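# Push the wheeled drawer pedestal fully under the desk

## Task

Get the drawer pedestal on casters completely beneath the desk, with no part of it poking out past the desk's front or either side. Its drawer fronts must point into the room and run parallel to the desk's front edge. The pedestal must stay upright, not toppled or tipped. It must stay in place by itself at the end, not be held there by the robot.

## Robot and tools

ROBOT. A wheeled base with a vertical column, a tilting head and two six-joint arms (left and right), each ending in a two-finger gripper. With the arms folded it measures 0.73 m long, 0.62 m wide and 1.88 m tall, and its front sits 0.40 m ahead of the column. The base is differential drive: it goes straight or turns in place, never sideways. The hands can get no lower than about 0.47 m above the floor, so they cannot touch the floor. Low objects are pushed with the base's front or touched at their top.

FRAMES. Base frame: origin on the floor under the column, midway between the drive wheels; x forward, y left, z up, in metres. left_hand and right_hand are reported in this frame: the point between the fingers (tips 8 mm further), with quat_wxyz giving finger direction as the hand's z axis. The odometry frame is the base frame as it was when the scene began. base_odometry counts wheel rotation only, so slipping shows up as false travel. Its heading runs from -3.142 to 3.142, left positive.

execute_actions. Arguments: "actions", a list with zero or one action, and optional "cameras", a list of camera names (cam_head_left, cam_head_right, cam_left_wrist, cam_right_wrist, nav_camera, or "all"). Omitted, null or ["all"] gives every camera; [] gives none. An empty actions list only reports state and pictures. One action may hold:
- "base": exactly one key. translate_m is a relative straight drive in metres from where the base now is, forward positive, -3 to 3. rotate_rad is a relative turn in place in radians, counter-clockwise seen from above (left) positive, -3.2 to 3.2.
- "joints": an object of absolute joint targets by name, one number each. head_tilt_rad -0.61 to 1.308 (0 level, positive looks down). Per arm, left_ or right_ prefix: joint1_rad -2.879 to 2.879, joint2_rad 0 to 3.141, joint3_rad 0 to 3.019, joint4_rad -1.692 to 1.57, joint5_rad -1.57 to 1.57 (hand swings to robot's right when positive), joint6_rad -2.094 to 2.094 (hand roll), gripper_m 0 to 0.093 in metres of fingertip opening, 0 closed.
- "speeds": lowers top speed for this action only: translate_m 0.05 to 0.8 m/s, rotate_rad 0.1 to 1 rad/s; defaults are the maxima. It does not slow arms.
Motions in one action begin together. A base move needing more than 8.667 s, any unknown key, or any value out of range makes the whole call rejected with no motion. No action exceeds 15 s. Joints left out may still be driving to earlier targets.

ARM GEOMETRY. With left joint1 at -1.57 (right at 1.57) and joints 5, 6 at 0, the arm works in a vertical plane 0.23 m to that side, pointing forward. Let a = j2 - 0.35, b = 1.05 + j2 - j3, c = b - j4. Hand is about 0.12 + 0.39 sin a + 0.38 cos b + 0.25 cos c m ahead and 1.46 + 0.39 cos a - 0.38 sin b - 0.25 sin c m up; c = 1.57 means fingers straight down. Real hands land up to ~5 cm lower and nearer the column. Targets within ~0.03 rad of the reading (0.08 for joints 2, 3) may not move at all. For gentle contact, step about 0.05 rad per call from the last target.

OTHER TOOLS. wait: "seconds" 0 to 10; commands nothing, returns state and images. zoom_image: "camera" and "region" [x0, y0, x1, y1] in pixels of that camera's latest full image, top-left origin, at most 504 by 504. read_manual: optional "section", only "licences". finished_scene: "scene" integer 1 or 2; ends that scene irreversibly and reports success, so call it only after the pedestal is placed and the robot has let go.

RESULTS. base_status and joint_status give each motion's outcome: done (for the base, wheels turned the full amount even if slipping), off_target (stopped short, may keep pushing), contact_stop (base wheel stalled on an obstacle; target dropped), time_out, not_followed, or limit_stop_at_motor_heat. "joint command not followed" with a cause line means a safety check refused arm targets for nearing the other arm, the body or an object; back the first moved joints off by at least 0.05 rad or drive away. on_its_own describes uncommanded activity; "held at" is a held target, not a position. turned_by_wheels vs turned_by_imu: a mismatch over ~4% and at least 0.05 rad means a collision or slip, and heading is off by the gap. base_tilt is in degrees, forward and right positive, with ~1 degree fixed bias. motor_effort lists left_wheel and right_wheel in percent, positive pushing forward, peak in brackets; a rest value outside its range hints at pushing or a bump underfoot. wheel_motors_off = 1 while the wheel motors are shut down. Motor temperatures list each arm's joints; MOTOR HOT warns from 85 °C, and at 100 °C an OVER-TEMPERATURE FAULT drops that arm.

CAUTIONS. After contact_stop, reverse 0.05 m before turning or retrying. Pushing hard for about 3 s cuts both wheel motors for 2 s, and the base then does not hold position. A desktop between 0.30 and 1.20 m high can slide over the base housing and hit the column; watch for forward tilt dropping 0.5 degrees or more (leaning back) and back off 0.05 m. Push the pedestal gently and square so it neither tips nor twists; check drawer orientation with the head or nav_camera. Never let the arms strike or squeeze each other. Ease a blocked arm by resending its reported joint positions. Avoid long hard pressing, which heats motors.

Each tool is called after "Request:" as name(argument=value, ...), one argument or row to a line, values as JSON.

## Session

Request:
execute_actions(
  actions=[],
)

Scene clock: 0.00 s.
Motor temperatures (°C, as the motors report them): left_arm=[20 20 21 21 18 18] | right_arm=[18 20 22 19 21 20]
base_odometry: x=+0.000 y=+0.000 heading=+0.000 (m, m, rad; odometry frame)
turned_by_wheels: +0.000 (rad since the last result)
turned_by_imu: +0.000 (rad since the last result)
base_tilt: forward=-0.1 right=+0.0 (deg)
base_status: not commanded
joint_positions: head_tilt_rad=+0.883 left_joint1_rad=-1.571 left_joint2_rad=+0.898 left_joint3_rad=+0.397 left_joint4_rad=-0.999 left_joint5_rad=-0.029 left_joint6_rad=+0.079 left_gripper_m=+0.094 right_joint1_rad=+1.598 right_joint2_rad=+0.856 right_joint3_rad=+0.395 right_joint4_rad=-0.938 right_joint5_rad=-0.048 right_joint6_rad=-0.019 right_gripper_m=+0.094
joint_status: not commanded
wheel_motors_off: 0
motor_effort: left_wheel=+1 right_wheel=+3 (%)
left_hand: x=+0.1307 y=+0.2294 z=+1.2645 quat_wxyz=(+0.469, -0.042, -0.882, +0.006) (m; base frame)
right_hand: x=+0.1468 y=-0.2116 z=+1.2539 quat_wxyz=(+0.424, +0.009, -0.905, -0.033) (m; base frame)
pictures: cam_head_left, cam_head_right, cam_left_wrist, cam_right_wrist, nav_camera
camera_calibration (this result's frames):
cam_head_left: T_world_to_cam=[[0.00889334, -0.997623, 0.0683341, -0.0418214], [-0.750426, -0.0518236, -0.658919, 1.06046], [0.660894, -0.0454197, -0.749103, 1.05823], [0, 0, 0, 1]] pos_world=[0.0967914, 0.0612994, 1.49434]
cam_head_right: T_world_to_cam=[[-0.00529988, -0.997779, 0.0663975, -0.156737], [-0.759657, -0.0391624, -0.649144, 1.04264], [0.650302, -0.0538797, -0.757763, 1.06791], [0, 0, 0, 1]] pos_world=[0.096756, -0.0580183, 1.49645]
cam_left_wrist: T_world_to_cam=[[-0.0762272, -0.995534, 0.0556881, 0.17581], [0.0374458, 0.0529529, 0.997895, -1.27631], [-0.996387, 0.0781521, 0.0332421, 0.193521], [0, 0, 0, 1]] pos_world=[0.254016, 0.227485, 1.2574]
cam_right_wrist: T_world_to_cam=[[-0.0242124, -0.997865, -0.0606502, -0.129843], [-0.0719523, -0.0587712, 0.995675, -1.24516], [-0.997114, 0.0284716, -0.0703757, 0.365036], [0, 0, 0, 1]] pos_world=[0.271246, -0.213138, 1.25759]
Images, in order (width x height): cam_head_left 504x504, cam_head_right 504x504, cam_left_wrist 616x616, cam_right_wrist 616x616, nav_camera 504x504.

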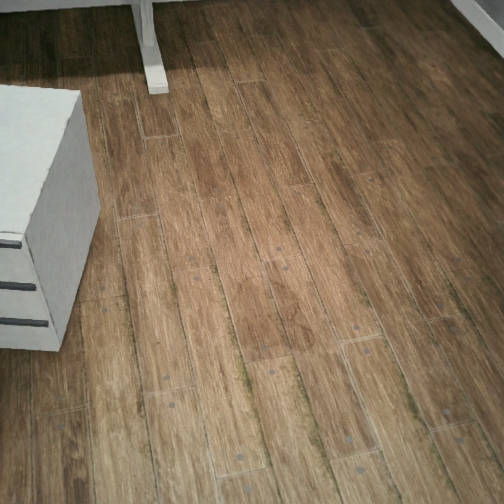

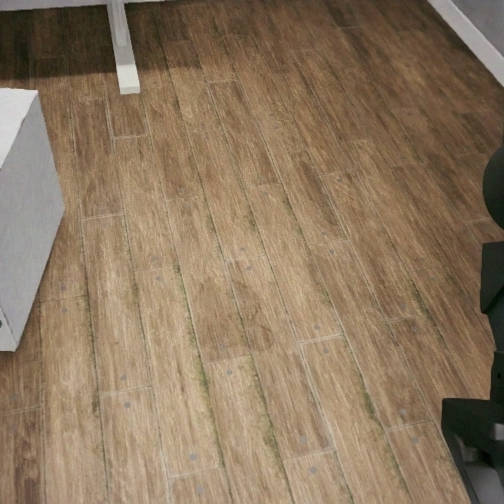

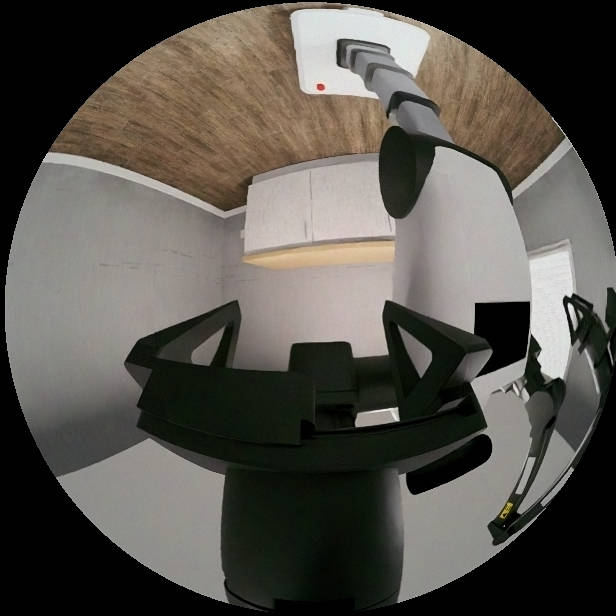

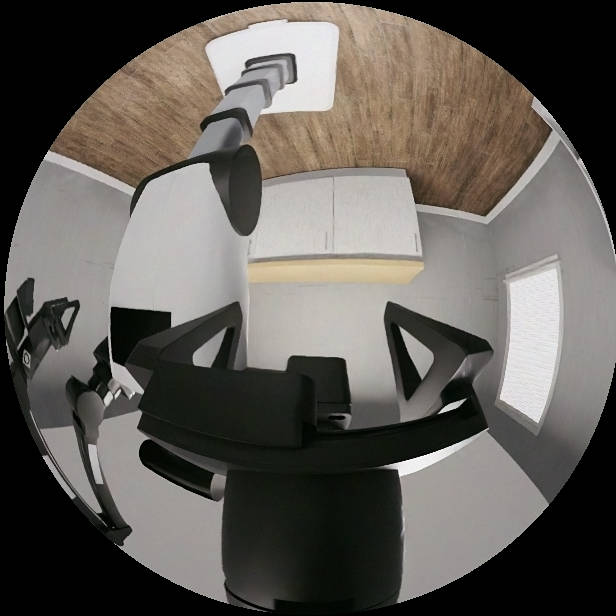

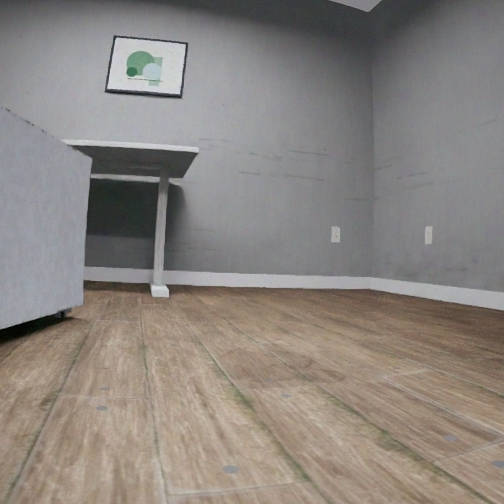

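Request:
execute_actions(
  actions=[
    {"base":{"rotate_rad":0.5},"joints":{"head_tilt_rad":0.68}},
  ],
  cameras=["cam_head_left","cam_head_right","nav_camera"],
)

Scene clock: 7.00 s.
Motor temperatures (°C, as the motors report them): left_arm=[20 20 21 21 18 18] | right_arm=[18 21 22 19 21 20]
base_odometry: x=+0.000 y=+0.000 heading=+0.499 (m, m, rad; odometry frame)
turned_by_wheels: +0.499 (rad since the last result)
turned_by_imu: +0.502 (rad since the last result)
base_tilt: forward=-0.2 right=-0.1 (deg)
base_status: done
joint_positions: head_tilt_rad=+0.697 left_joint1_rad=-1.571 left_joint2_rad=+0.898 left_joint3_rad=+0.397 left_joint4_rad=-0.999 left_joint5_rad=-0.029 left_joint6_rad=+0.079 left_gripper_m=+0.094 right_joint1_rad=+1.598 right_joint2_rad=+0.856 right_joint3_rad=+0.395 right_joint4_rad=-0.938 right_joint5_rad=-0.048 right_joint6_rad=-0.019 right_gripper_m=+0.094
joint_status: all done
wheel_motors_off: 0
motor_effort: left_wheel=-4(33) right_wheel=+5(40) (%)
left_hand: x=+0.1307 y=+0.2294 z=+1.2645 quat_wxyz=(+0.469, -0.042, -0.882, +0.006) (m; base frame)
right_hand: x=+0.1468 y=-0.2116 z=+1.2539 quat_wxyz=(+0.424, +0.009, -0.905, -0.033) (m; base frame)
pictures: cam_head_left, cam_head_right, nav_camera
camera_calibration (this result's frames):
cam_head_left: T_world_to_cam=[[-0.00390698, -0.997623, 0.0687995, -0.0418981], [-0.615516, -0.0518236, -0.786419, 1.25006], [0.788115, -0.0454197, -0.61385, 0.843578], [0, 0, 0, 1]] pos_world=[0.104434, 0.0612994, 1.50379]
cam_head_right: T_world_to_cam=[[-0.0174966, -0.997779, 0.0642696, -0.152851], [-0.626396, -0.0391624, -0.77852, 1.23522], [0.779308, -0.0538797, -0.62432, 0.855957], [0, 0, 0, 1]] pos_world=[0.104008, -0.0580183, 1.50586]
Images, in order (width x height): cam_head_left 504x504, cam_head_right 504x504, nav_camera 504x504.

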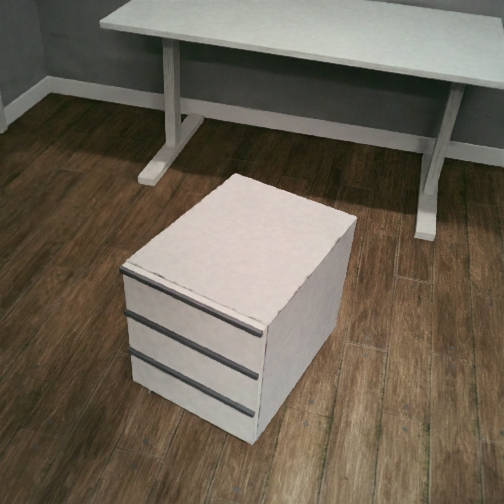

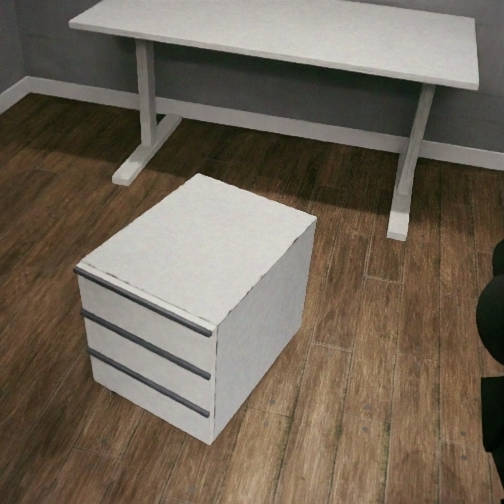

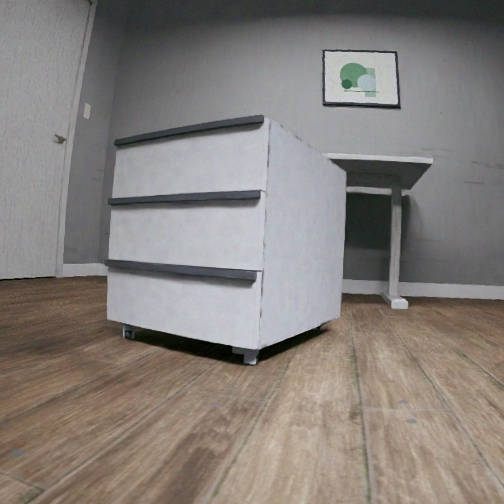

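Request:
execute_actions(
  actions=[
    {"base":{"rotate_rad":0.35}},
  ],
  cameras=[],
)

Request:
execute_actions(
  actions=[
    {"base":{"translate_m":0.44}},
  ],
  cameras=[],
)

Request:
execute_actions(
  actions=[
    {"base":{"rotate_rad":-0.6},"joints":{"head_tilt_rad":1.0}},
  ],
  cameras=["cam_head_left"],
)

Request:
execute_actions(
  actions=[
    {"base":{"translate_m":0.55},"speeds":{"translate_m":0.15}},
  ],
  cameras=["cam_head_left","cam_head_right"],
)

Scene clock: 19.10 s.
Motor temperatures (°C, as the motors report them): left_arm=[20 20 21 22 18 18] | right_arm=[18 21 22 19 21 20]
base_odometry: x=+0.000 y=+0.000 heading=+0.848 (m, m, rad; odometry frame)
turned_by_wheels: +0.349 (rad since the last result)
turned_by_imu: +0.353 (rad since the last result)
base_tilt: forward=-0.1 right=+0.0 (deg)
base_status: done
joint_positions: head_tilt_rad=+0.697 left_joint1_rad=-1.571 left_joint2_rad=+0.898 left_joint3_rad=+0.397 left_joint4_rad=-0.999 left_joint5_rad=-0.029 left_joint6_rad=+0.079 left_gripper_m=+0.094 right_joint1_rad=+1.598 right_joint2_rad=+0.856 right_joint3_rad=+0.395 right_joint4_rad=-0.938 right_joint5_rad=-0.048 right_joint6_rad=-0.019 right_gripper_m=+0.094
joint_status: not commanded
wheel_motors_off: 0
motor_effort: left_wheel=-5(32) right_wheel=+4(33) (%)
left_hand: x=+0.1307 y=+0.2294 z=+1.2645 quat_wxyz=(+0.469, -0.042, -0.882, +0.006) (m; base frame)
right_hand: x=+0.1468 y=-0.2116 z=+1.2539 quat_wxyz=(+0.424, +0.009, -0.905, -0.033) (m; base frame)
pictures: none
No camera images: the call's "cameras" was empty. Leave "cameras" out to get every camera's image.

Scene clock: 21.47 s.
Motor temperatures (°C, as the motors report them): left_arm=[20 20 21 22 18 18] | right_arm=[18 21 22 19 21 20]
base_odometry: x=+0.291 y=+0.330 heading=+0.848 (m, m, rad; odometry frame)
turned_by_wheels: +0.000 (rad since the last result)
turned_by_imu: +0.001 (rad since the last result)
base_tilt: forward=+0.1 right=+0.0 (deg)
base_status: done
joint_positions: head_tilt_rad=+0.696 left_joint1_rad=-1.571 left_joint2_rad=+0.898 left_joint3_rad=+0.400 left_joint4_rad=-0.999 left_joint5_rad=-0.029 left_joint6_rad=+0.079 left_gripper_m=+0.094 right_joint1_rad=+1.598 right_joint2_rad=+0.855 right_joint3_rad=+0.397 right_joint4_rad=-0.938 right_joint5_rad=-0.048 right_joint6_rad=-0.019 right_gripper_m=+0.094
joint_status: not commanded
wheel_motors_off: 0
motor_effort: left_wheel=+1(55) right_wheel=+0(63) (%)
left_hand: x=+0.1321 y=+0.2294 z=+1.2640 quat_wxyz=(+0.468, -0.042, -0.883, +0.006) (m; base frame)
right_hand: x=+0.1479 y=-0.2115 z=+1.2536 quat_wxyz=(+0.423, +0.009, -0.906, -0.033) (m; base frame)
pictures: none
No camera images: the call's "cameras" was empty. Leave "cameras" out to get every camera's image.

Scene clock: 23.33 s.
Motor temperatures (°C, as the motors report them): left_arm=[20 20 21 22 18 18] | right_arm=[18 21 22 19 21 20]
base_odometry: x=+0.291 y=+0.330 heading=+0.249 (m, m, rad; odometry frame)
turned_by_wheels: -0.599 (rad since the last result)
turned_by_imu: -0.602 (rad since the last result)
base_tilt: forward=-0.3 right=+0.0 (deg)
base_status: done
joint_positions: head_tilt_rad=+1.000 left_joint1_rad=-1.571 left_joint2_rad=+0.898 left_joint3_rad=+0.400 left_joint4_rad=-0.999 left_joint5_rad=-0.029 left_joint6_rad=+0.079 left_gripper_m=+0.094 right_joint1_rad=+1.598 right_joint2_rad=+0.855 right_joint3_rad=+0.397 right_joint4_rad=-0.938 right_joint5_rad=-0.048 right_joint6_rad=-0.019 right_gripper_m=+0.094
joint_status: all done
wheel_motors_off: 0
motor_effort: left_wheel=+6(36) right_wheel=-4(48) (%)
left_hand: x=+0.1321 y=+0.2294 z=+1.2640 quat_wxyz=(+0.468, -0.042, -0.883, +0.006) (m; base frame)
right_hand: x=+0.1479 y=-0.2115 z=+1.2536 quat_wxyz=(+0.423, +0.009, -0.906, -0.033) (m; base frame)
pictures: cam_head_left
camera_calibration (this result's frames):
cam_head_left: T_world_to_cam=[[0.0167851, -0.997623, 0.0668349, -0.0399072], [-0.822008, -0.0518236, -0.567114, 0.922658], [0.569229, -0.0454197, -0.820923, 1.17342], [0, 0, 0, 1]] pos_world=[0.0911597, 0.0612994, 1.4892]
Images, in order (width x height): cam_head_left 504x504.

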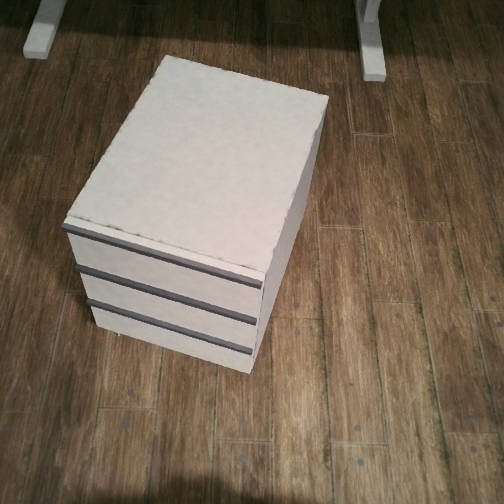

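Scene clock: 28.03 s.
Motor temperatures (°C, as the motors report them): left_arm=[20 20 21 22 18 18] | right_arm=[18 21 22 19 21 20]
base_odometry: x=+0.824 y=+0.466 heading=+0.249 (m, m, rad; odometry frame)
turned_by_wheels: +0.000 (rad since the last result)
turned_by_imu: +0.002 (rad since the last result)
base_tilt: forward=+0.0 right=+0.0 (deg)
base_status: done
joint_positions: head_tilt_rad=+1.002 left_joint1_rad=-1.571 left_joint2_rad=+0.895 left_joint3_rad=+0.398 left_joint4_rad=-0.999 left_joint5_rad=-0.029 left_joint6_rad=+0.079 left_gripper_m=+0.094 right_joint1_rad=+1.598 right_joint2_rad=+0.853 right_joint3_rad=+0.396 right_joint4_rad=-0.938 right_joint5_rad=-0.048 right_joint6_rad=-0.019 right_gripper_m=+0.094
joint_status: not commanded
wheel_motors_off: 0
motor_effort: left_wheel=+2(66) right_wheel=+0(62) (%)
left_hand: x=+0.1318 y=+0.2294 z=+1.2643 quat_wxyz=(+0.468, -0.042, -0.883, +0.006) (m; base frame)
right_hand: x=+0.1476 y=-0.2116 z=+1.2539 quat_wxyz=(+0.422, +0.009, -0.906, -0.033) (m; base frame)
pictures: cam_head_left, cam_head_right
camera_calibration (this result's frames):
cam_head_left: T_world_to_cam=[[0.0169324, -0.997623, 0.0667977, -0.0398573], [-0.823256, -0.0518236, -0.5653, 0.919927], [0.567417, -0.0454197, -0.822177, 1.17544], [0, 0, 0, 1]] pos_world=[0.0910476, 0.0612994, 1.48911]
cam_head_right: T_world_to_cam=[[0.00260972, -0.997779, 0.0665575, -0.157379], [-0.831263, -0.0391624, -0.554498, 0.900469], [0.555874, -0.0538797, -0.829519, 1.18314], [0, 0, 0, 1]] pos_world=[0.0912631, -0.0580183, 1.49122]
Images, in order (width x height): cam_head_left 504x504, cam_head_right 504x504.

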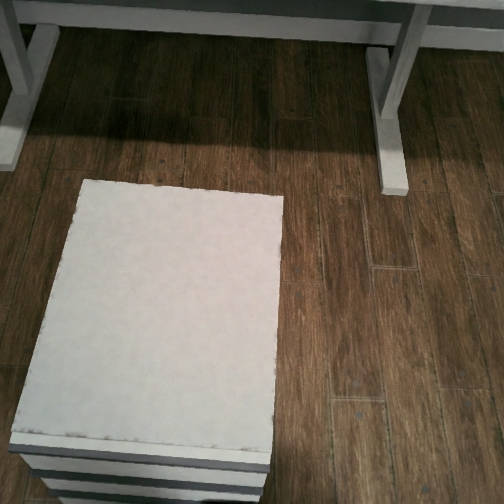

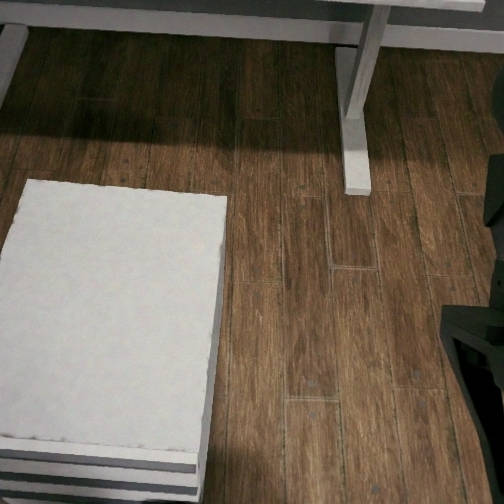

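Request:
execute_actions(
  actions=[
    {"base":{"translate_m":-0.11}},
  ],
  cameras=[],
)

Request:
execute_actions(
  actions=[
    {"base":{"rotate_rad":-0.7}},
  ],
  cameras=[],
)

Request:
execute_actions(
  actions=[
    {"base":{"translate_m":-0.28}},
  ],
  cameras=[],
)

Request:
execute_actions(
  actions=[
    {"base":{"rotate_rad":0.7}},
  ],
  cameras=["cam_head_left"],
)

Request:
execute_actions(
  actions=[
    {"base":{"translate_m":0.9},"speeds":{"translate_m":0.17}},
  ],
  cameras=["cam_head_left","cam_head_right"],
)

Scene clock: 42.47 s.
Motor temperatures (°C, as the motors report them): left_arm=[20 20 21 22 18 18] | right_arm=[18 21 22 19 21 20]
base_odometry: x=+0.717 y=+0.438 heading=+0.249 (m, m, rad; odometry frame)
turned_by_wheels: +0.000 (rad since the last result)
turned_by_imu: +0.001 (rad since the last result)
base_tilt: forward=-0.2 right=+0.0 (deg)
base_status: done
joint_positions: head_tilt_rad=+1.002 left_joint1_rad=-1.571 left_joint2_rad=+0.895 left_joint3_rad=+0.395 left_joint4_rad=-0.999 left_joint5_rad=-0.029 left_joint6_rad=+0.079 left_gripper_m=+0.094 right_joint1_rad=+1.598 right_joint2_rad=+0.853 right_joint3_rad=+0.391 right_joint4_rad=-0.938 right_joint5_rad=-0.048 right_joint6_rad=-0.019 right_gripper_m=+0.094
joint_status: not commanded
wheel_motors_off: 0
motor_effort: left_wheel=+0(39) right_wheel=+0(38) (%)
left_hand: x=+0.1299 y=+0.2294 z=+1.2651 quat_wxyz=(+0.469, -0.042, -0.882, +0.006) (m; base frame)
right_hand: x=+0.1454 y=-0.2116 z=+1.2546 quat_wxyz=(+0.424, +0.009, -0.905, -0.033) (m; base frame)
pictures: none
No camera images: the call's "cameras" was empty. Leave "cameras" out to get every camera's image.

Scene clock: 44.67 s.
Motor temperatures (°C, as the motors report them): left_arm=[20 20 21 22 18 18] | right_arm=[18 21 22 19 21 20]
base_odometry: x=+0.717 y=+0.438 heading=-0.450 (m, m, rad; odometry frame)
turned_by_wheels: -0.699 (rad since the last result)
turned_by_imu: -0.702 (rad since the last result)
base_tilt: forward=+0.0 right=-0.1 (deg)
base_status: done
joint_positions: head_tilt_rad=+1.002 left_joint1_rad=-1.571 left_joint2_rad=+0.895 left_joint3_rad=+0.395 left_joint4_rad=-0.999 left_joint5_rad=-0.029 left_joint6_rad=+0.079 left_gripper_m=+0.094 right_joint1_rad=+1.598 right_joint2_rad=+0.853 right_joint3_rad=+0.391 right_joint4_rad=-0.938 right_joint5_rad=-0.048 right_joint6_rad=-0.019 right_gripper_m=+0.094
joint_status: not commanded
wheel_motors_off: 0
motor_effort: left_wheel=+4(49) right_wheel=-4(49) (%)
left_hand: x=+0.1299 y=+0.2294 z=+1.2651 quat_wxyz=(+0.469, -0.042, -0.882, +0.006) (m; base frame)
right_hand: x=+0.1454 y=-0.2116 z=+1.2546 quat_wxyz=(+0.424, +0.009, -0.905, -0.033) (m; base frame)
pictures: none
No camera images: the call's "cameras" was empty. Leave "cameras" out to get every camera's image.

Scene clock: 46.60 s.
Motor temperatures (°C, as the motors report them): left_arm=[20 20 21 22 18 18] | right_arm=[18 21 22 19 21 20]
base_odometry: x=+0.465 y=+0.560 heading=-0.451 (m, m, rad; odometry frame)
turned_by_wheels: +0.000 (rad since the last result)
turned_by_imu: -0.001 (rad since the last result)
base_tilt: forward=-0.2 right=-0.1 (deg)
base_status: done
joint_positions: head_tilt_rad=+1.002 left_joint1_rad=-1.571 left_joint2_rad=+0.895 left_joint3_rad=+0.395 left_joint4_rad=-0.999 left_joint5_rad=-0.029 left_joint6_rad=+0.079 left_gripper_m=+0.094 right_joint1_rad=+1.598 right_joint2_rad=+0.853 right_joint3_rad=+0.392 right_joint4_rad=-0.938 right_joint5_rad=-0.048 right_joint6_rad=-0.019 right_gripper_m=+0.094
joint_status: not commanded
wheel_motors_off: 0
motor_effort: left_wheel=-1(53) right_wheel=+1(62) (%)
left_hand: x=+0.1299 y=+0.2294 z=+1.2651 quat_wxyz=(+0.469, -0.042, -0.882, +0.006) (m; base frame)
right_hand: x=+0.1456 y=-0.2116 z=+1.2545 quat_wxyz=(+0.424, +0.009, -0.905, -0.033) (m; base frame)
pictures: none
No camera images: the call's "cameras" was empty. Leave "cameras" out to get every camera's image.

Scene clock: 48.73 s.
Motor temperatures (°C, as the motors report them): left_arm=[20 20 21 22 18 18] | right_arm=[18 21 22 19 21 20]
base_odometry: x=+0.465 y=+0.560 heading=+0.249 (m, m, rad; odometry frame)
turned_by_wheels: +0.699 (rad since the last result)
turned_by_imu: +0.704 (rad since the last result)
base_tilt: forward=-0.1 right=+0.0 (deg)
base_status: done
joint_positions: head_tilt_rad=+1.002 left_joint1_rad=-1.571 left_joint2_rad=+0.895 left_joint3_rad=+0.395 left_joint4_rad=-0.999 left_joint5_rad=-0.029 left_joint6_rad=+0.079 left_gripper_m=+0.094 right_joint1_rad=+1.598 right_joint2_rad=+0.853 right_joint3_rad=+0.392 right_joint4_rad=-0.938 right_joint5_rad=-0.048 right_joint6_rad=-0.019 right_gripper_m=+0.094
joint_status: not commanded
wheel_motors_off: 0
motor_effort: left_wheel=-4(38) right_wheel=+4(50) (%)
left_hand: x=+0.1299 y=+0.2294 z=+1.2651 quat_wxyz=(+0.469, -0.042, -0.882, +0.006) (m; base frame)
right_hand: x=+0.1456 y=-0.2116 z=+1.2545 quat_wxyz=(+0.424, +0.009, -0.905, -0.033) (m; base frame)
pictures: cam_head_left
camera_calibration (this result's frames):
cam_head_left: T_world_to_cam=[[0.0169336, -0.997623, 0.0667974, -0.0398569], [-0.823266, -0.0518236, -0.565286, 0.919906], [0.567404, -0.0454197, -0.822186, 1.17545], [0, 0, 0, 1]] pos_world=[0.0910468, 0.0612994, 1.48911]
Images, in order (width x height): cam_head_left 504x504.

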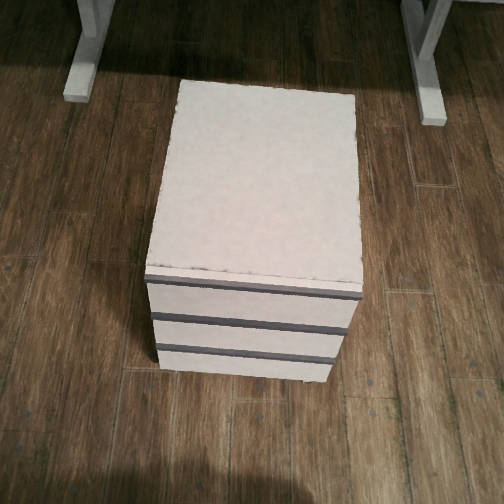

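Scene clock: 55.03 s.
Motor temperatures (°C, as the motors report them): left_arm=[20 20 21 22 18 18] | right_arm=[18 21 22 19 21 20]
base_odometry: x=+1.338 y=+0.782 heading=+0.248 (m, m, rad; odometry frame)
turned_by_wheels: -0.001 (rad since the last result)
turned_by_imu: +0.002 (rad since the last result)
base_tilt: forward=-0.1 right=+0.0 (deg)
base_status: done
joint_positions: head_tilt_rad=+1.003 left_joint1_rad=-1.571 left_joint2_rad=+0.894 left_joint3_rad=+0.398 left_joint4_rad=-0.999 left_joint5_rad=-0.029 left_joint6_rad=+0.079 left_gripper_m=+0.094 right_joint1_rad=+1.598 right_joint2_rad=+0.852 right_joint3_rad=+0.394 right_joint4_rad=-0.938 right_joint5_rad=-0.048 right_joint6_rad=-0.019 right_gripper_m=+0.094
joint_status: not commanded
wheel_motors_off: 0
motor_effort: left_wheel=-2(50) right_wheel=+2(62) (%)
left_hand: x=+0.1320 y=+0.2294 z=+1.2643 quat_wxyz=(+0.467, -0.042, -0.883, +0.006) (m; base frame)
right_hand: x=+0.1469 y=-0.2116 z=+1.2542 quat_wxyz=(+0.423, +0.009, -0.906, -0.033) (m; base frame)
pictures: cam_head_left, cam_head_right
camera_calibration (this result's frames):
cam_head_left: T_world_to_cam=[[0.0169926, -0.997623, 0.0667824, -0.0398368], [-0.823765, -0.0518236, -0.564557, 0.91881], [0.566676, -0.0454197, -0.822688, 1.17626], [0, 0, 0, 1]] pos_world=[0.0910018, 0.0612994, 1.48908]
cam_head_right: T_world_to_cam=[[0.00266969, -0.997779, 0.0665551, -0.157379], [-0.831762, -0.0391624, -0.553749, 0.89934], [0.555126, -0.0538797, -0.830019, 1.18394], [0, 0, 0, 1]] pos_world=[0.0912192, -0.0580183, 1.49118]
Images, in order (width x height): cam_head_left 504x504, cam_head_right 504x504.

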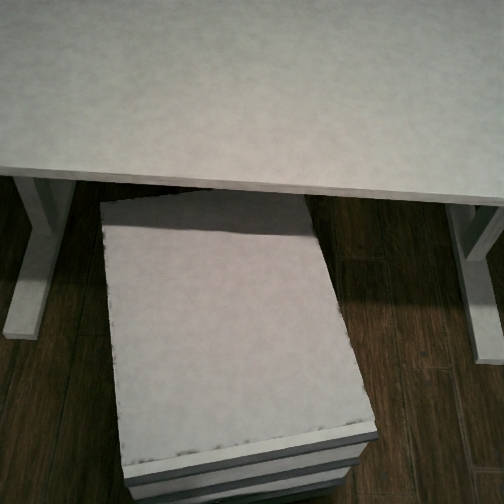

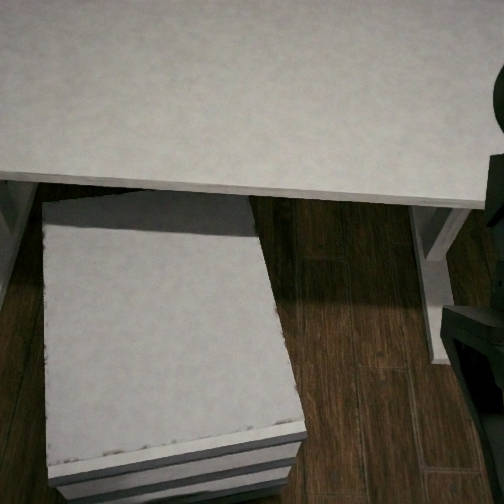

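Request:
execute_actions(
  actions=[
    {"base":{"translate_m":0.33},"speeds":{"translate_m":0.17}},
  ],
  cameras=[],
)

Request:
execute_actions(
  actions=[
    {"base":{"translate_m":-0.4}},
  ],
  cameras=["cam_head_left","nav_camera"],
)

Request:
execute_actions(
  actions=[
    {"base":{"rotate_rad":0.19}},
  ],
  cameras=[],
)

Request:
execute_actions(
  actions=[
    {"base":{"translate_m":0.52},"speeds":{"translate_m":0.13}},
  ],
  cameras=[],
)

Request:
execute_actions(
  actions=[
    {"base":{"translate_m":-0.4}},
  ],
  cameras=["cam_head_left","cam_head_right","nav_camera"],
)

Scene clock: 69.03 s.
Motor temperatures (°C, as the motors report them): left_arm=[20 20 21 22 18 18] | right_arm=[18 21 22 19 21 20]
base_odometry: x=+1.658 y=+0.863 heading=+0.247 (m, m, rad; odometry frame)
turned_by_wheels: -0.001 (rad since the last result)
turned_by_imu: +0.001 (rad since the last result)
base_tilt: forward=+0.0 right=+0.0 (deg)
base_status: done
joint_positions: head_tilt_rad=+1.003 left_joint1_rad=-1.571 left_joint2_rad=+0.894 left_joint3_rad=+0.398 left_joint4_rad=-0.999 left_joint5_rad=-0.029 left_joint6_rad=+0.079 left_gripper_m=+0.094 right_joint1_rad=+1.598 right_joint2_rad=+0.852 right_joint3_rad=+0.393 right_joint4_rad=-0.938 right_joint5_rad=-0.048 right_joint6_rad=-0.019 right_gripper_m=+0.094
joint_status: not commanded
wheel_motors_off: 0
motor_effort: left_wheel=-2(64) right_wheel=+2(47) (%)
left_hand: x=+0.1316 y=+0.2294 z=+1.2645 quat_wxyz=(+0.467, -0.042, -0.883, +0.006) (m; base frame)
right_hand: x=+0.1467 y=-0.2116 z=+1.2543 quat_wxyz=(+0.423, +0.009, -0.906, -0.033) (m; base frame)
pictures: none
No camera images: the call's "cameras" was empty. Leave "cameras" out to get every camera's image.

Scene clock: 71.33 s.
Motor temperatures (°C, as the motors report them): left_arm=[20 20 21 22 18 18] | right_arm=[18 21 22 19 21 20]
base_odometry: x=+1.270 y=+0.765 heading=+0.246 (m, m, rad; odometry frame)
turned_by_wheels: -0.001 (rad since the last result)
turned_by_imu: -0.002 (rad since the last result)
base_tilt: forward=-0.1 right=-0.1 (deg)
base_status: done
joint_positions: head_tilt_rad=+1.003 left_joint1_rad=-1.571 left_joint2_rad=+0.894 left_joint3_rad=+0.395 left_joint4_rad=-0.999 left_joint5_rad=-0.029 left_joint6_rad=+0.079 left_gripper_m=+0.094 right_joint1_rad=+1.598 right_joint2_rad=+0.852 right_joint3_rad=+0.392 right_joint4_rad=-0.938 right_joint5_rad=-0.048 right_joint6_rad=-0.019 right_gripper_m=+0.094
joint_status: not commanded
wheel_motors_off: 0
motor_effort: left_wheel=-2(42) right_wheel=+2(48) (%)
left_hand: x=+0.1304 y=+0.2294 z=+1.2649 quat_wxyz=(+0.468, -0.042, -0.883, +0.006) (m; base frame)
right_hand: x=+0.1461 y=-0.2116 z=+1.2545 quat_wxyz=(+0.423, +0.009, -0.905, -0.033) (m; base frame)
pictures: cam_head_left, nav_camera
camera_calibration (this result's frames):
cam_head_left: T_world_to_cam=[[0.0169926, -0.997623, 0.0667824, -0.0398368], [-0.823765, -0.0518236, -0.564557, 0.91881], [0.566676, -0.0454197, -0.822688, 1.17626], [0, 0, 0, 1]] pos_world=[0.0910018, 0.0612994, 1.48908]
Images, in order (width x height): cam_head_left 504x504, nav_camera 504x504.

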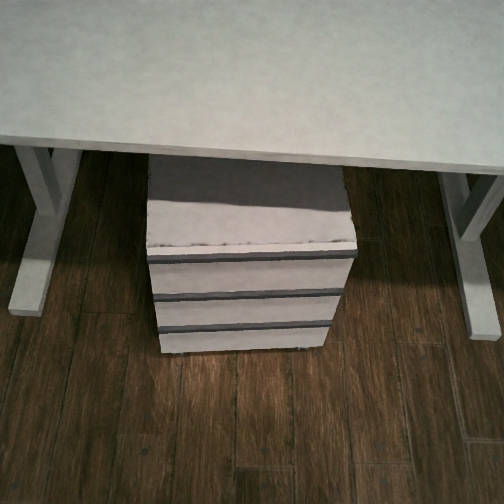

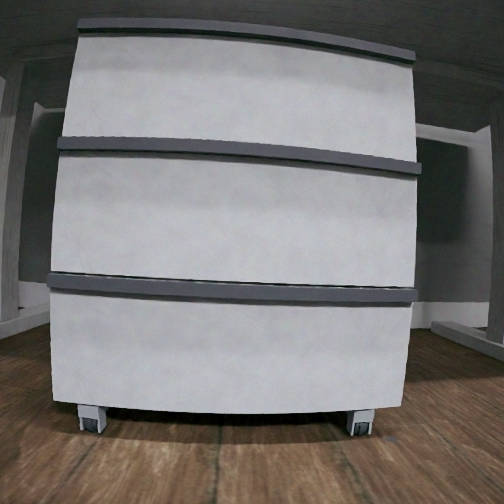

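Scene clock: 72.60 s.
Motor temperatures (°C, as the motors report them): left_arm=[20 20 21 22 18 18] | right_arm=[18 21 22 19 21 20]
base_odometry: x=+1.269 y=+0.765 heading=+0.435 (m, m, rad; odometry frame)
turned_by_wheels: +0.189 (rad since the last result)
turned_by_imu: +0.189 (rad since the last result)
base_tilt: forward=+0.1 right=+0.0 (deg)
base_status: done
joint_positions: head_tilt_rad=+1.003 left_joint1_rad=-1.571 left_joint2_rad=+0.894 left_joint3_rad=+0.395 left_joint4_rad=-0.999 left_joint5_rad=-0.029 left_joint6_rad=+0.079 left_gripper_m=+0.094 right_joint1_rad=+1.598 right_joint2_rad=+0.852 right_joint3_rad=+0.392 right_joint4_rad=-0.938 right_joint5_rad=-0.048 right_joint6_rad=-0.019 right_gripper_m=+0.094
joint_status: not commanded
wheel_motors_off: 0
motor_effort: left_wheel=+0(47) right_wheel=+1(49) (%)
left_hand: x=+0.1304 y=+0.2294 z=+1.2649 quat_wxyz=(+0.468, -0.042, -0.883, +0.006) (m; base frame)
right_hand: x=+0.1461 y=-0.2116 z=+1.2545 quat_wxyz=(+0.423, +0.009, -0.905, -0.033) (m; base frame)
pictures: none
No camera images: the call's "cameras" was empty. Leave "cameras" out to get every camera's image.

Scene clock: 77.53 s.
Motor temperatures (°C, as the motors report them): left_arm=[20 20 21 22 18 18] | right_arm=[18 21 22 19 21 20]
base_odometry: x=+1.741 y=+0.984 heading=+0.434 (m, m, rad; odometry frame)
turned_by_wheels: +0.000 (rad since the last result)
turned_by_imu: +0.002 (rad since the last result)
base_tilt: forward=+0.1 right=+0.0 (deg)
base_status: done
joint_positions: head_tilt_rad=+1.003 left_joint1_rad=-1.571 left_joint2_rad=+0.894 left_joint3_rad=+0.398 left_joint4_rad=-0.999 left_joint5_rad=-0.029 left_joint6_rad=+0.079 left_gripper_m=+0.094 right_joint1_rad=+1.598 right_joint2_rad=+0.852 right_joint3_rad=+0.394 right_joint4_rad=-0.938 right_joint5_rad=-0.048 right_joint6_rad=-0.019 right_gripper_m=+0.094
joint_status: not commanded
wheel_motors_off: 0
motor_effort: left_wheel=+1(57) right_wheel=+0(71) (%)
left_hand: x=+0.1317 y=+0.2294 z=+1.2645 quat_wxyz=(+0.467, -0.042, -0.883, +0.006) (m; base frame)
right_hand: x=+0.1474 y=-0.2116 z=+1.2541 quat_wxyz=(+0.422, +0.009, -0.906, -0.033) (m; base frame)
pictures: none
No camera images: the call's "cameras" was empty. Leave "cameras" out to get every camera's image.

Scene clock: 79.83 s.
Motor temperatures (°C, as the motors report them): left_arm=[20 20 21 22 18 18] | right_arm=[18 21 22 19 21 20]
base_odometry: x=+1.378 y=+0.815 heading=+0.433 (m, m, rad; odometry frame)
turned_by_wheels: -0.001 (rad since the last result)
turned_by_imu: -0.002 (rad since the last result)
base_tilt: forward=-0.1 right=+0.0 (deg)
base_status: done
joint_positions: head_tilt_rad=+1.003 left_joint1_rad=-1.571 left_joint2_rad=+0.894 left_joint3_rad=+0.396 left_joint4_rad=-0.999 left_joint5_rad=-0.029 left_joint6_rad=+0.079 left_gripper_m=+0.094 right_joint1_rad=+1.598 right_joint2_rad=+0.852 right_joint3_rad=+0.393 right_joint4_rad=-0.938 right_joint5_rad=-0.048 right_joint6_rad=-0.019 right_gripper_m=+0.094
joint_status: not commanded
wheel_motors_off: 0
motor_effort: left_wheel=+0(49) right_wheel=+2(45) (%)
left_hand: x=+0.1309 y=+0.2294 z=+1.2648 quat_wxyz=(+0.468, -0.042, -0.883, +0.006) (m; base frame)
right_hand: x=+0.1465 y=-0.2116 z=+1.2543 quat_wxyz=(+0.423, +0.009, -0.906, -0.033) (m; base frame)
pictures: cam_head_left, cam_head_right, nav_camera
camera_calibration (this result's frames):
cam_head_left: T_world_to_cam=[[0.0169998, -0.997623, 0.0667806, -0.0398343], [-0.823826, -0.0518236, -0.564469, 0.918676], [0.566588, -0.0454197, -0.822749, 1.17636], [0, 0, 0, 1]] pos_world=[0.0909963, 0.0612994, 1.48907]
cam_head_right: T_world_to_cam=[[0.00267687, -0.997779, 0.0665548, -0.157378], [-0.831822, -0.0391624, -0.553659, 0.899204], [0.555036, -0.0538797, -0.830079, 1.18404], [0, 0, 0, 1]] pos_world=[0.0912139, -0.0580183, 1.49117]
Images, in order (width x height): cam_head_left 504x504, cam_head_right 504x504, nav_camera 504x504.

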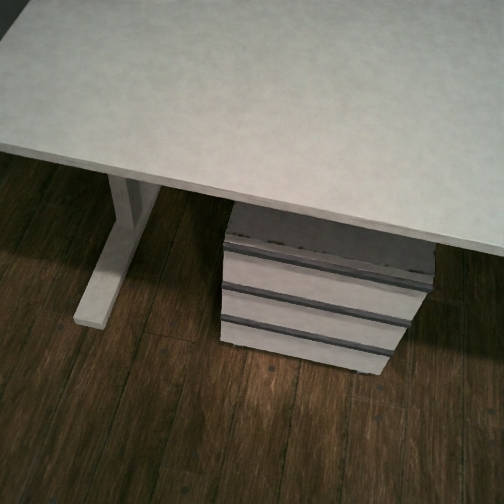

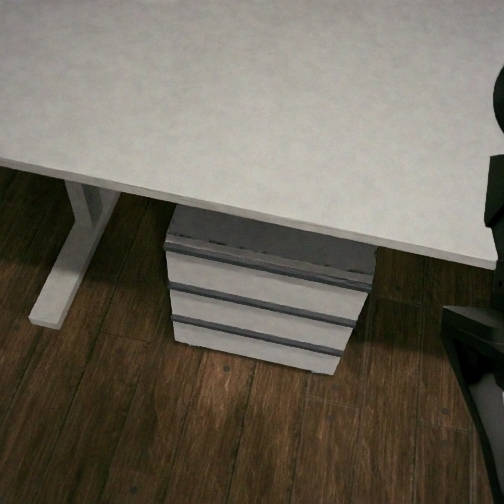

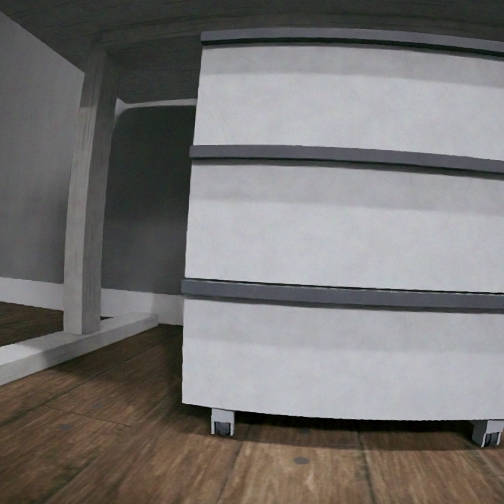

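Request:
execute_actions(
  actions=[
    {"base":{"rotate_rad":-0.19}},
  ],
  cameras=["cam_head_left"],
)

Request:
execute_actions(
  actions=[
    {"base":{"translate_m":0.48},"speeds":{"translate_m":0.12}},
  ],
  cameras=["cam_head_left"],
)

Request:
execute_actions(
  actions=[
    {"base":{"translate_m":-0.5}},
  ],
  cameras=["cam_head_left","cam_head_right","nav_camera"],
)

Scene clock: 91.67 s.
Motor temperatures (°C, as the motors report them): left_arm=[20 20 21 22 18 18] | right_arm=[18 21 22 19 21 20]
base_odometry: x=+1.378 y=+0.815 heading=+0.244 (m, m, rad; odometry frame)
turned_by_wheels: -0.189 (rad since the last result)
turned_by_imu: -0.189 (rad since the last result)
base_tilt: forward=-0.2 right=-0.2 (deg)
base_status: done
joint_positions: head_tilt_rad=+1.003 left_joint1_rad=-1.571 left_joint2_rad=+0.894 left_joint3_rad=+0.396 left_joint4_rad=-0.999 left_joint5_rad=-0.029 left_joint6_rad=+0.079 left_gripper_m=+0.094 right_joint1_rad=+1.598 right_joint2_rad=+0.852 right_joint3_rad=+0.393 right_joint4_rad=-0.938 right_joint5_rad=-0.048 right_joint6_rad=-0.019 right_gripper_m=+0.094
joint_status: not commanded
wheel_motors_off: 0
motor_effort: left_wheel=+3(54) right_wheel=-1(30) (%)
left_hand: x=+0.1309 y=+0.2294 z=+1.2648 quat_wxyz=(+0.468, -0.042, -0.883, +0.006) (m; base frame)
right_hand: x=+0.1465 y=-0.2116 z=+1.2543 quat_wxyz=(+0.423, +0.009, -0.906, -0.033) (m; base frame)
pictures: cam_head_left
camera_calibration (this result's frames):
cam_head_left: T_world_to_cam=[[0.0169998, -0.997623, 0.0667806, -0.0398343], [-0.823826, -0.0518236, -0.564469, 0.918676], [0.566588, -0.0454197, -0.822749, 1.17636], [0, 0, 0, 1]] pos_world=[0.0909963, 0.0612994, 1.48907]
Images, in order (width x height): cam_head_left 504x504.

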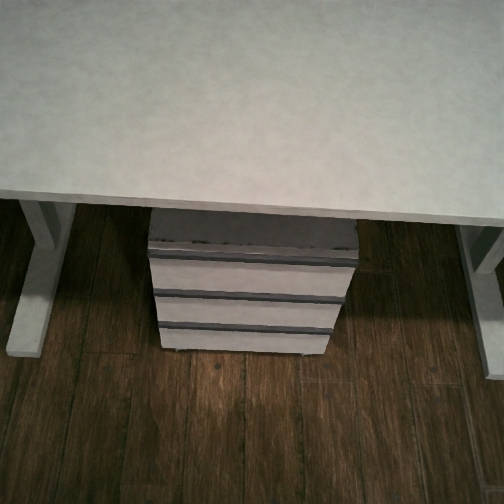

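Scene clock: 96.53 s.
Motor temperatures (°C, as the motors report them): left_arm=[20 20 21 22 18 18] | right_arm=[18 21 22 19 21 20]
base_odometry: x=+1.844 y=+0.931 heading=+0.244 (m, m, rad; odometry frame)
turned_by_wheels: +0.000 (rad since the last result)
turned_by_imu: +0.002 (rad since the last result)
base_tilt: forward=-0.2 right=+0.1 (deg)
base_status: done
joint_positions: head_tilt_rad=+1.003 left_joint1_rad=-1.571 left_joint2_rad=+0.894 left_joint3_rad=+0.398 left_joint4_rad=-0.999 left_joint5_rad=-0.029 left_joint6_rad=+0.079 left_gripper_m=+0.094 right_joint1_rad=+1.598 right_joint2_rad=+0.852 right_joint3_rad=+0.394 right_joint4_rad=-0.938 right_joint5_rad=-0.048 right_joint6_rad=-0.019 right_gripper_m=+0.094
joint_status: not commanded
wheel_motors_off: 0
motor_effort: left_wheel=+0(76) right_wheel=+0(55) (%)
left_hand: x=+0.1319 y=+0.2294 z=+1.2644 quat_wxyz=(+0.467, -0.042, -0.883, +0.006) (m; base frame)
right_hand: x=+0.1471 y=-0.2116 z=+1.2541 quat_wxyz=(+0.422, +0.009, -0.906, -0.033) (m; base frame)
pictures: cam_head_left
camera_calibration (this result's frames):
cam_head_left: T_world_to_cam=[[0.0170025, -0.997623, 0.0667799, -0.0398334], [-0.823849, -0.0518236, -0.564435, 0.918626], [0.566554, -0.0454197, -0.822772, 1.1764], [0, 0, 0, 1]] pos_world=[0.0909942, 0.0612994, 1.48907]
Images, in order (width x height): cam_head_left 504x504.

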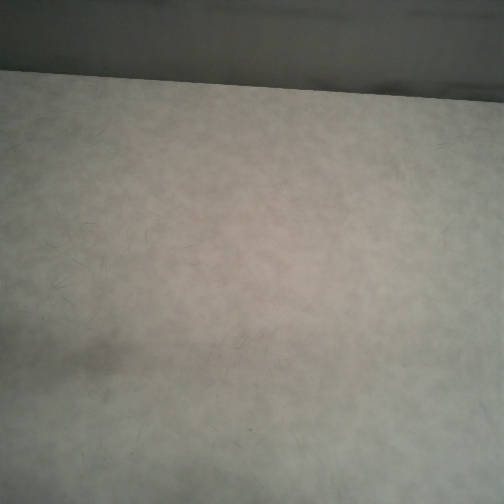

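Scene clock: 99.03 s.
Motor temperatures (°C, as the motors report them): left_arm=[20 20 21 22 18 18] | right_arm=[18 21 22 19 21 20]
base_odometry: x=+1.359 y=+0.810 heading=+0.246 (m, m, rad; odometry frame)
turned_by_wheels: +0.002 (rad since the last result)
turned_by_imu: +0.001 (rad since the last result)
base_tilt: forward=-0.2 right=-0.1 (deg)
base_status: done
joint_positions: head_tilt_rad=+1.003 left_joint1_rad=-1.571 left_joint2_rad=+0.894 left_joint3_rad=+0.395 left_joint4_rad=-0.999 left_joint5_rad=-0.029 left_joint6_rad=+0.079 left_gripper_m=+0.094 right_joint1_rad=+1.598 right_joint2_rad=+0.852 right_joint3_rad=+0.391 right_joint4_rad=-0.938 right_joint5_rad=-0.048 right_joint6_rad=-0.019 right_gripper_m=+0.094
joint_status: not commanded
wheel_motors_off: 0
motor_effort: left_wheel=+1(51) right_wheel=-1(36) (%)
left_hand: x=+0.1301 y=+0.2294 z=+1.2651 quat_wxyz=(+0.469, -0.042, -0.882, +0.006) (m; base frame)
right_hand: x=+0.1457 y=-0.2116 z=+1.2546 quat_wxyz=(+0.424, +0.009, -0.905, -0.033) (m; base frame)
pictures: cam_head_left, cam_head_right, nav_camera
camera_calibration (this result's frames):
cam_head_left: T_world_to_cam=[[0.0170025, -0.997623, 0.0667799, -0.0398334], [-0.823849, -0.0518236, -0.564435, 0.918626], [0.566554, -0.0454197, -0.822772, 1.1764], [0, 0, 0, 1]] pos_world=[0.0909942, 0.0612994, 1.48907]
cam_head_right: T_world_to_cam=[[0.00267957, -0.997779, 0.0665547, -0.157378], [-0.831844, -0.0391624, -0.553626, 0.899154], [0.555003, -0.0538797, -0.830102, 1.18408], [0, 0, 0, 1]] pos_world=[0.0912119, -0.0580183, 1.49117]
Images, in order (width x height): cam_head_left 504x504, cam_head_right 504x504, nav_camera 504x504.

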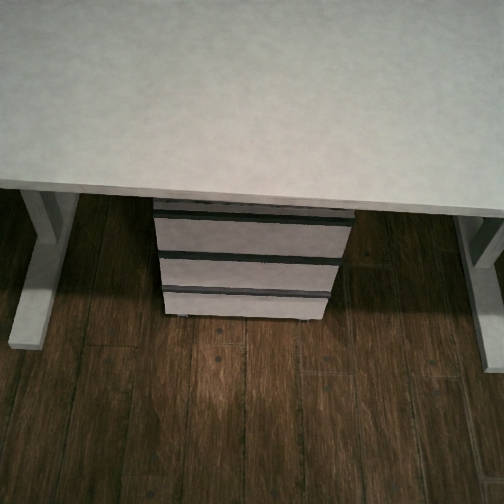

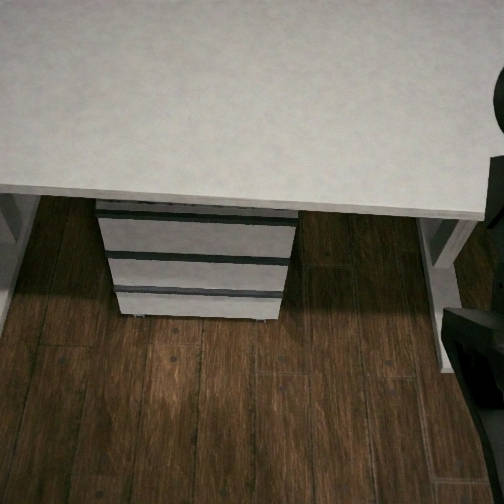

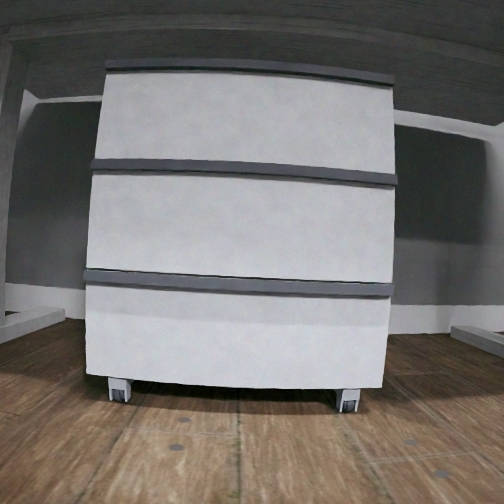

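Request:
finished_scene(
  scene=2,
)

The scene is finished: the task was done.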